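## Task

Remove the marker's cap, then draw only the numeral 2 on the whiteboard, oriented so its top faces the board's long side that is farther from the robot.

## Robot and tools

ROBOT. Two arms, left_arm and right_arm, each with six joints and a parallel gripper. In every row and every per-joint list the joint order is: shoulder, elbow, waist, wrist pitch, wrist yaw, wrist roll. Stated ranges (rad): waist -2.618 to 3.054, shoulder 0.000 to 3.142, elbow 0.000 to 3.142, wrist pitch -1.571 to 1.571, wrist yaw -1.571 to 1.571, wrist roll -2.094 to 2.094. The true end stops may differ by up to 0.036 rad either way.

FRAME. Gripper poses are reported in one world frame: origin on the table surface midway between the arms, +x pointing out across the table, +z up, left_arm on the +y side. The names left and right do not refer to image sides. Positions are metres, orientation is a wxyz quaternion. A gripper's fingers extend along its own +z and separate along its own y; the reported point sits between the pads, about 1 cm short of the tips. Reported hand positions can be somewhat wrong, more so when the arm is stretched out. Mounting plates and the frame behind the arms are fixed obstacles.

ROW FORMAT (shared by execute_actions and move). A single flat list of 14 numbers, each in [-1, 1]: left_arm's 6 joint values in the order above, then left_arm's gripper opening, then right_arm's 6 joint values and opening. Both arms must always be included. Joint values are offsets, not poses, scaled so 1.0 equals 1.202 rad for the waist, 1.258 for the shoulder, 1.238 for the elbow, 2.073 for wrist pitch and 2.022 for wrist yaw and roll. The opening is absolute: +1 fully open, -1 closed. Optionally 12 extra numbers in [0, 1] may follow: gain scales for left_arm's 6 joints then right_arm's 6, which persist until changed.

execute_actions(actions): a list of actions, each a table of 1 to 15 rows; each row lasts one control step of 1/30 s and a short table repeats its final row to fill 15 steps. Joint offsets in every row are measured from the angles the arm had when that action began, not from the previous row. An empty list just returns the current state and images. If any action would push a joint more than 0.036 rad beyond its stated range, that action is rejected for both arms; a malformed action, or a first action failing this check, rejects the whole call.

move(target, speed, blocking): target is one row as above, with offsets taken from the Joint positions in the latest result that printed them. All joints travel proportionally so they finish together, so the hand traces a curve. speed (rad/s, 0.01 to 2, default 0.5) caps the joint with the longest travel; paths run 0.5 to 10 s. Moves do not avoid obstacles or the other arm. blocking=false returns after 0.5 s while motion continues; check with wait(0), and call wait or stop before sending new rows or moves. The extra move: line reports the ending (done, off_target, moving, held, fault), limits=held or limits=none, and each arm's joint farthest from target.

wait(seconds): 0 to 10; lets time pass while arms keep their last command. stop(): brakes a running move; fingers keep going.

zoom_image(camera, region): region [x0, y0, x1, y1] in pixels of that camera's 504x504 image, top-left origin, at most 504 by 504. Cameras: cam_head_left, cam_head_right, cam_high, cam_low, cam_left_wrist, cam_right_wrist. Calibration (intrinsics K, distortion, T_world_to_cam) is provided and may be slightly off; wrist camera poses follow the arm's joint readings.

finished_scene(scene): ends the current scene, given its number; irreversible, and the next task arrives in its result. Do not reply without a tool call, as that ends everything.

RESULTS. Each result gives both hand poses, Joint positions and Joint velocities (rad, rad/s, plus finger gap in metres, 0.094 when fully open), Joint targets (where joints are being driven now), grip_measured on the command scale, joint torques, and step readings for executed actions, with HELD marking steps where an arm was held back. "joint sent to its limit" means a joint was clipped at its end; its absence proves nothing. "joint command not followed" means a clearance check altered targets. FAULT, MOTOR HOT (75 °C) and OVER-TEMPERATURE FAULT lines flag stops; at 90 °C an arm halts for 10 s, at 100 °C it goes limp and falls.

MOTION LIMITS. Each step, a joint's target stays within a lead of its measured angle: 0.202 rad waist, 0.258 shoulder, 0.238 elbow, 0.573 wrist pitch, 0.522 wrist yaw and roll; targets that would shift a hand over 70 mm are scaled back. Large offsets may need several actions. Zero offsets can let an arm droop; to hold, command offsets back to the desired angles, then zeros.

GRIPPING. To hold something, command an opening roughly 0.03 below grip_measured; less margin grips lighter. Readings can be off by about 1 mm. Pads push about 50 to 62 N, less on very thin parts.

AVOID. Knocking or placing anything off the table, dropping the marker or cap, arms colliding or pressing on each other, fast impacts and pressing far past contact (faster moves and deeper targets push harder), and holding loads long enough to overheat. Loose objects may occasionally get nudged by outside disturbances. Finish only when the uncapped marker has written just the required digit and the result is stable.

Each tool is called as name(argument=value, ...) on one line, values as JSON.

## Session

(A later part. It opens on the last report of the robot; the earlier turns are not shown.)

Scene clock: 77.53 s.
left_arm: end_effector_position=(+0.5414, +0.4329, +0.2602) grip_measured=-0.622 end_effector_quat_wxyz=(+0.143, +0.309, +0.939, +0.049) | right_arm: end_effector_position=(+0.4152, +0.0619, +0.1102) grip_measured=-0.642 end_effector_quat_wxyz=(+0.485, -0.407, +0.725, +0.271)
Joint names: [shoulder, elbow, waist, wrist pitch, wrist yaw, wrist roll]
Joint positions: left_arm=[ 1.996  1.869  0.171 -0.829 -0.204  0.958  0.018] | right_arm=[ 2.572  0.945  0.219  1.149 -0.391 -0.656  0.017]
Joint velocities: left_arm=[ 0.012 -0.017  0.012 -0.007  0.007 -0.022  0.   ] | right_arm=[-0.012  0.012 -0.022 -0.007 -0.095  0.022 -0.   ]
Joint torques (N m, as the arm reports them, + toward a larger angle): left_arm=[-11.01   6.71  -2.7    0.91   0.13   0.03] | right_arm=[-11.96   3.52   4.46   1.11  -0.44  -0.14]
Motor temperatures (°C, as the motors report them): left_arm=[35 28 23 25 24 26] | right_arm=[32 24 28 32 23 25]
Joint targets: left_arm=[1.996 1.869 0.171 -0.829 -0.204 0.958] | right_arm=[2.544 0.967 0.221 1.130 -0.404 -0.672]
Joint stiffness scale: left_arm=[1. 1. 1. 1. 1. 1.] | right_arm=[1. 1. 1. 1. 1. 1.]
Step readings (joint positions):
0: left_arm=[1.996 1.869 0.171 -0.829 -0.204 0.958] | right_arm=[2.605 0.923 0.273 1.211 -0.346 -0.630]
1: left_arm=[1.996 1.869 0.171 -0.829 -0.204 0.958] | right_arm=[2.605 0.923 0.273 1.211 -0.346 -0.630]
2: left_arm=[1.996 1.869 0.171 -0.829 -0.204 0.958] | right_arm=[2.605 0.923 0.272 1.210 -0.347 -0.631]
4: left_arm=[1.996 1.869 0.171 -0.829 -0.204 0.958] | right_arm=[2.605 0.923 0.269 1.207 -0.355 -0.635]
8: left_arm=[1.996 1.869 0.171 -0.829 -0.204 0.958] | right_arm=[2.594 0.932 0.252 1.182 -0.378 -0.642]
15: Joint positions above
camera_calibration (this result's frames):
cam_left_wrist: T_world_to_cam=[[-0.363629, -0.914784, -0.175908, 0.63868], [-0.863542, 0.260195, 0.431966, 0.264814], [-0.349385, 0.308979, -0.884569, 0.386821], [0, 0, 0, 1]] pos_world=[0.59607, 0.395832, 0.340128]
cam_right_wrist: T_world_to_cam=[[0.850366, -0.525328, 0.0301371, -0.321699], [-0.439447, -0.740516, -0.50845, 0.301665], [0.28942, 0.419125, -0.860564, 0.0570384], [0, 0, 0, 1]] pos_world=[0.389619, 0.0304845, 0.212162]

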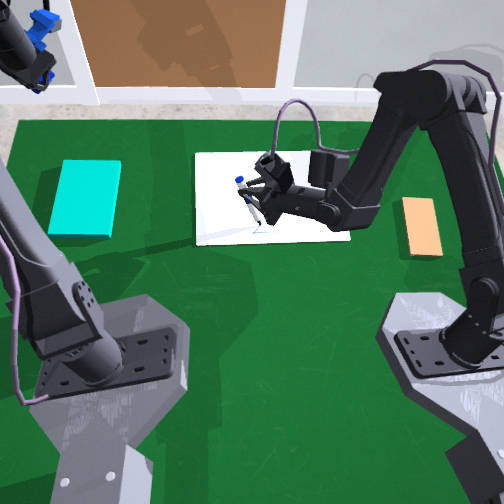

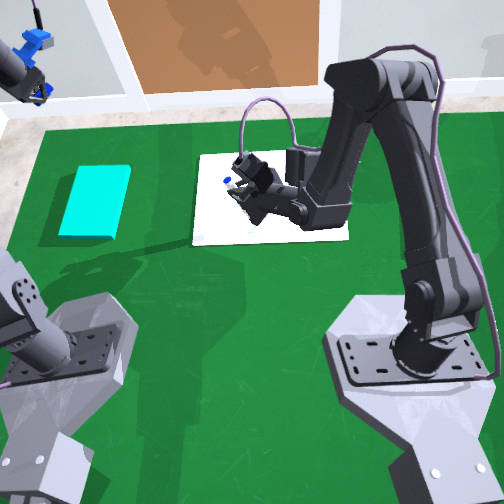

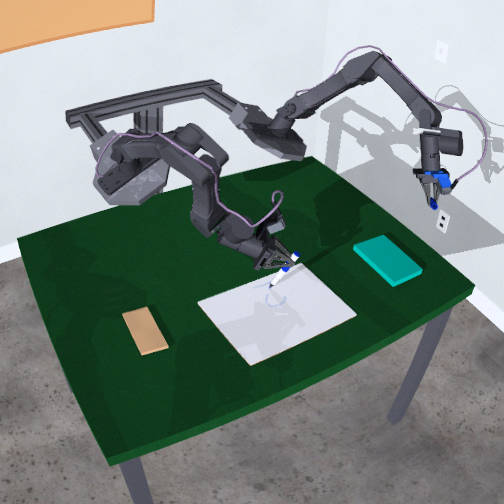

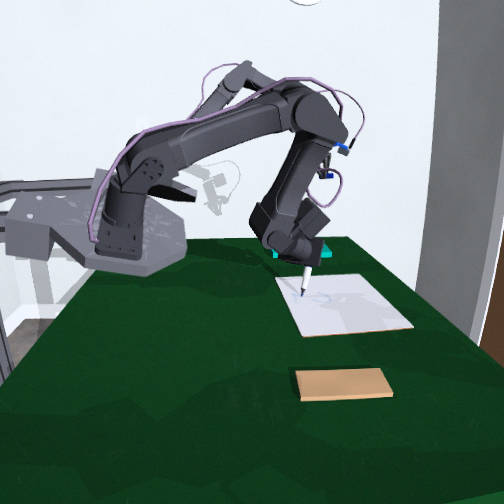

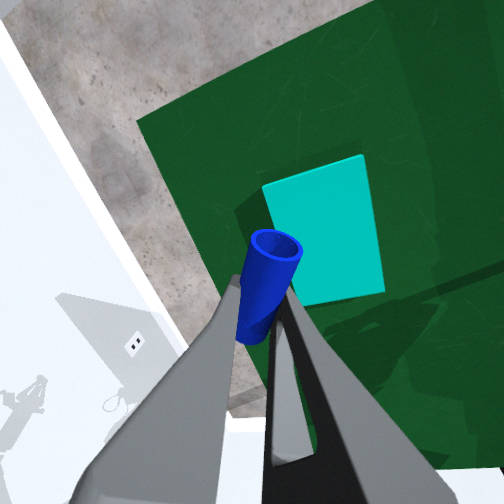

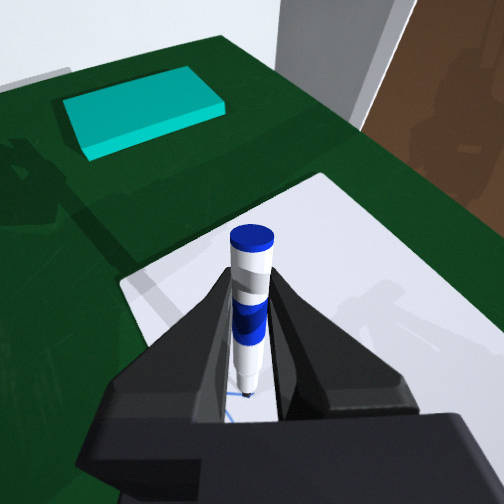

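execute_actions(actions=[[[0,0,0,0,0,0,-0.78,-0.025,0.020,-0.004,-0.012,-0.009,-0.010,-0.8],[0,0,0,0,0,0,-0.78,-0.028,0.022,-0.010,-0.015,-0.012,-0.012,-0.8],[0,0,0,0,0,0,-0.78,-0.031,0.024,-0.016,-0.018,-0.016,-0.014,-0.8],[0,0,0,0,0,0,-0.78,-0.034,0.026,-0.022,-0.021,-0.019,-0.016,-0.8],[0,0,0,0,0,0,-0.78,-0.037,0.028,-0.028,-0.024,-0.022,-0.018,-0.8],[0,0,0,0,0,0,-0.78,-0.040,0.031,-0.034,-0.027,-0.025,-0.021,-0.8],[0,0,0,0,0,0,-0.78,-0.043,0.033,-0.040,-0.030,-0.028,-0.023,-0.8],[0,0,0,0,0,0,-0.78,-0.046,0.035,-0.046,-0.033,-0.032,-0.025,-0.8],[0,0,0,0,0,0,-0.78,-0.049,0.037,-0.052,-0.036,-0.035,-0.027,-0.8],[0,0,0,0,0,0,-0.78,-0.052,0.039,-0.057,-0.039,-0.038,-0.029,-0.8]]])

move(target=[0,0,0,0,0,0,-0.78,-0.3,0,0,0,0,0,-0.8], speed=0.5)

zoom_image(camera="cam_head_left", region=[190,140,360,250])

Scene clock: 78.80 s.
left_arm: end_effector_position=(+0.5414, +0.4329, +0.2602) grip_measured=-0.622 end_effector_quat_wxyz=(+0.143, +0.309, +0.939, +0.049) | right_arm: end_effector_position=(+0.4384, +0.0390, +0.1110) grip_measured=-0.642 end_effector_quat_wxyz=(+0.493, -0.407, +0.722, +0.265)
Joint names: [shoulder, elbow, waist, wrist pitch, wrist yaw, wrist roll]
Joint positions: left_arm=[ 1.996  1.869  0.171 -0.829 -0.204  0.958  0.018] | right_arm=[ 2.534  0.972  0.147  1.086 -0.449 -0.698  0.017]
Joint velocities: left_arm=[ 0.007  0.007 -0.007  0.022  0.022 -0.022 -0.001] | right_arm=[ 0.012  0.002 -0.027 -0.095 -0.066 -0.081 -0.001]
Joint torques (N m, as the arm reports them, + toward a larger angle): left_arm=[-11.01   6.72  -2.7    0.91   0.12   0.03] | right_arm=[-12.35   3.67   4.34   1.11  -0.5   -0.09]
Motor temperatures (°C, as the motors report them): left_arm=[35 28 23 25 24 26] | right_arm=[32 24 28 32 23 25]
Joint targets: left_arm=[1.996 1.869 0.171 -0.829 -0.204 0.958] | right_arm=[2.507 0.994 0.151 1.068 -0.467 -0.714]
Joint stiffness scale: left_arm=[1. 1. 1. 1. 1. 1.] | right_arm=[1. 1. 1. 1. 1. 1.]
Step readings (joint positions):
0: left_arm=[1.996 1.869 0.171 -0.829 -0.204 0.958] | right_arm=[2.572 0.945 0.219 1.146 -0.395 -0.665]
1: left_arm=[1.996 1.869 0.171 -0.829 -0.204 0.958] | right_arm=[2.572 0.945 0.219 1.145 -0.395 -0.665]
2: left_arm=[1.996 1.869 0.171 -0.829 -0.204 0.958] | right_arm=[2.572 0.945 0.219 1.144 -0.397 -0.667]
4: left_arm=[1.996 1.869 0.171 -0.829 -0.204 0.958] | right_arm=[2.568 0.945 0.213 1.137 -0.408 -0.671]
8: left_arm=[1.996 1.869 0.171 -0.829 -0.204 0.958] | right_arm=[2.554 0.955 0.186 1.111 -0.431 -0.680]
15: Joint positions above
camera_calibration (this result's frames):
cam_left_wrist: T_world_to_cam=[[-0.363629, -0.914784, -0.175908, 0.63868], [-0.863542, 0.260195, 0.431966, 0.264814], [-0.349385, 0.308979, -0.884569, 0.386821], [0, 0, 0, 1]] pos_world=[0.59607, 0.395832, 0.340128]
cam_right_wrist: T_world_to_cam=[[0.845256, -0.532318, 0.0466858, -0.352804], [-0.436235, -0.737858, -0.515038, 0.294511], [0.308612, 0.414973, -0.855895, 0.0518389], [0, 0, 0, 1]] pos_world=[0.410688, 0.00799117, 0.212524]

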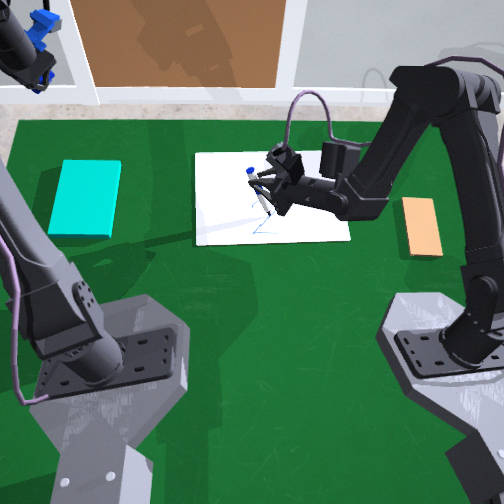

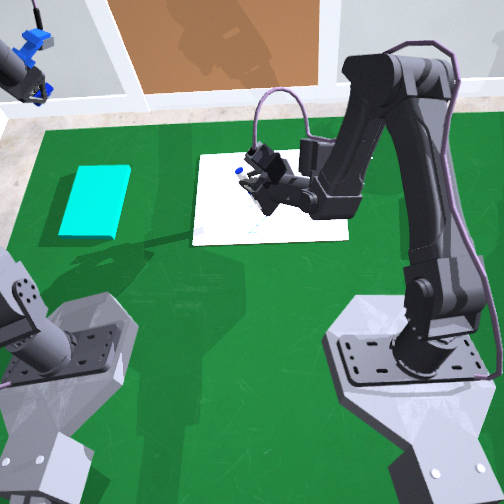

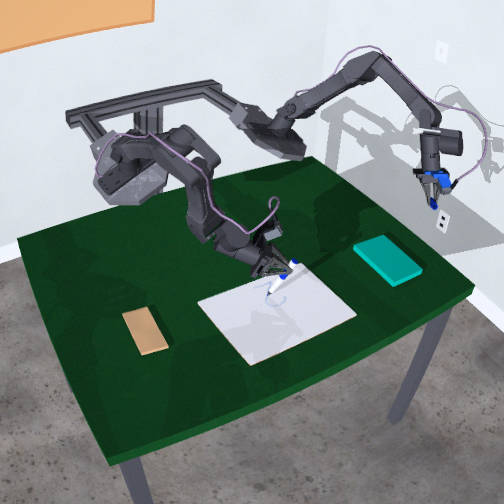

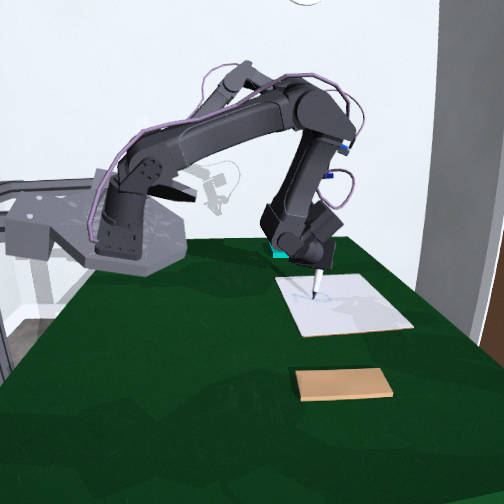

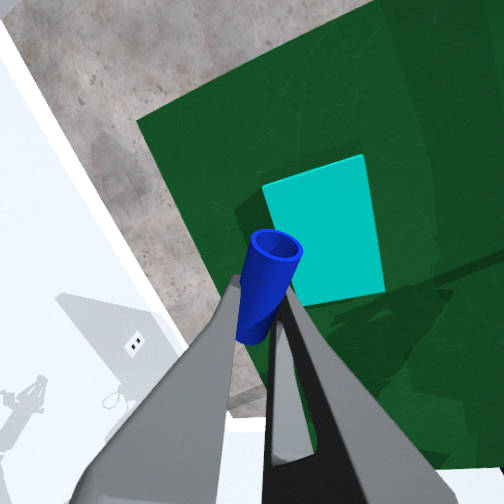

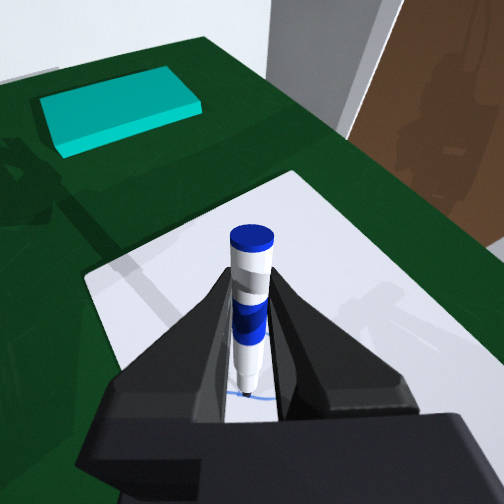

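Scene clock: 80.07 s.
left_arm: end_effector_position=(+0.5414, +0.4329, +0.2602) grip_measured=-0.622 end_effector_quat_wxyz=(+0.143, +0.309, +0.939, +0.049) | right_arm: end_effector_position=(+0.5285, +0.0015, +0.2658) grip_measured=-0.642 end_effector_quat_wxyz=(+0.632, -0.373, +0.651, +0.197)
Joint names: [shoulder, elbow, waist, wrist pitch, wrist yaw, wrist roll]
Joint positions: left_arm=[ 1.996  1.869  0.171 -0.829 -0.204  0.958  0.018] | right_arm=[ 2.18   0.972  0.147  1.079 -0.44  -0.698  0.017]
Joint velocities: left_arm=[-0.002 -0.002 -0.007 -0.007  0.066  0.022 -0.   ] | right_arm=[-0.007 -0.012 -0.007  0.037 -0.022  0.007 -0.   ]
Joint torques (N m, as the arm reports them, + toward a larger angle): left_arm=[-11.03   6.7   -2.68   0.91   0.13   0.03] | right_arm=[-12.44   4.14   3.89   1.48  -0.39   0.03]
Motor temperatures (°C, as the motors report them): left_arm=[35 28 23 25 24 26] | right_arm=[33 24 27 32 23 25]
Joint targets: left_arm=[1.996 1.869 0.171 -0.829 -0.204 0.958] | right_arm=[2.157 0.972 0.147 1.085 -0.449 -0.698]
Joint stiffness scale: left_arm=[1. 1. 1. 1. 1. 1.] | right_arm=[1. 1. 1. 1. 1. 1.]
move: off_target (right_arm); limits=none; left_arm: farthest joint: the waist, 0.000 radians from its target (0.000 radians at the start); right_arm: farthest joint: the shoulder, 0.024 radians from its target (0.378 radians at the start)
camera_calibration (this result's frames):
cam_left_wrist: T_world_to_cam=[[-0.363629, -0.914784, -0.175908, 0.63868], [-0.863542, 0.260195, 0.431966, 0.264814], [-0.349385, 0.308979, -0.884569, 0.386821], [0, 0, 0, 1]] pos_world=[0.59607, 0.395832, 0.340128]
cam_right_wrist: T_world_to_cam=[[0.721199, -0.649862, 0.239896, -0.441798], [-0.338712, -0.6329, -0.696212, 0.382302], [0.604273, 0.420852, -0.676563, -0.031828], [0, 0, 0, 1]] pos_world=[0.467347, -0.031754, 0.350615]

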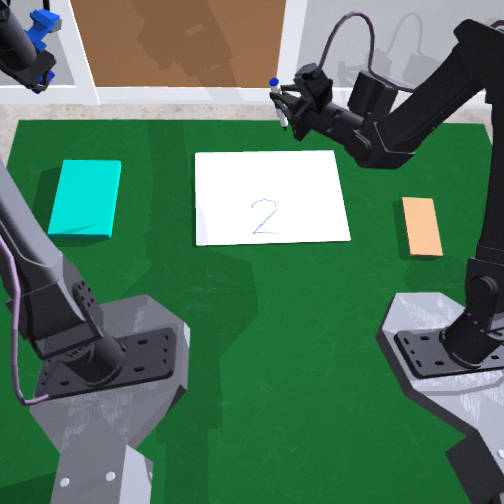

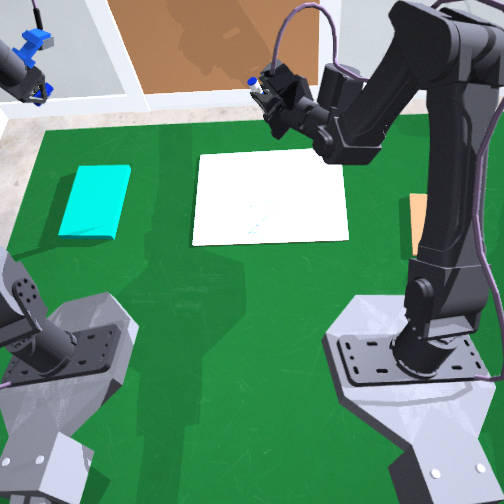

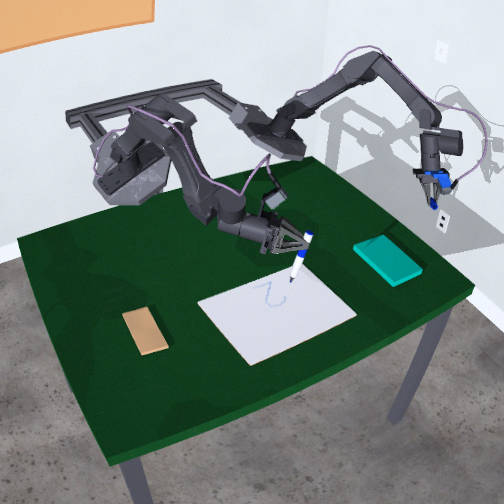

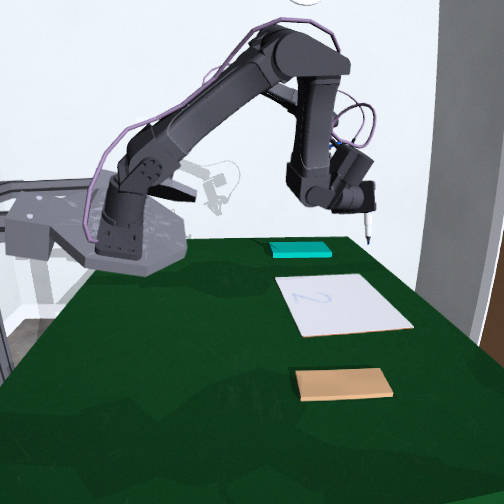

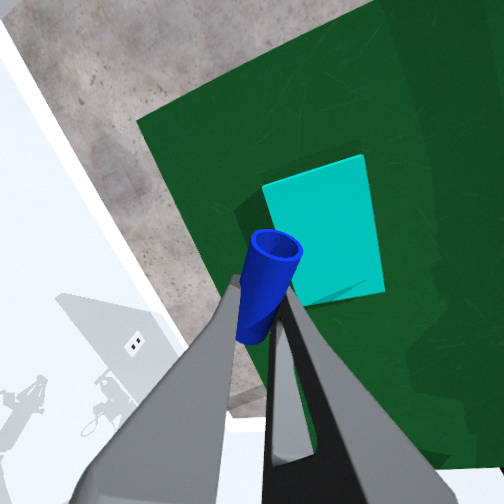

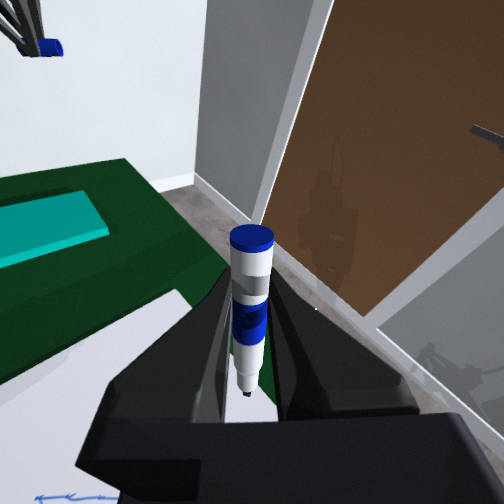

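Region (190, 140, 360, 250) of cam_head_left's 504x504 image, scaled by 2.965, with more detail than that image has; it fills the top 326 rows of this view, and the rest is white.

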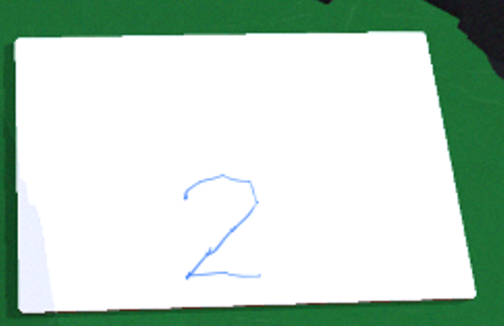

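Clean 2.

finished_scene(scene=2)

The scene is finished.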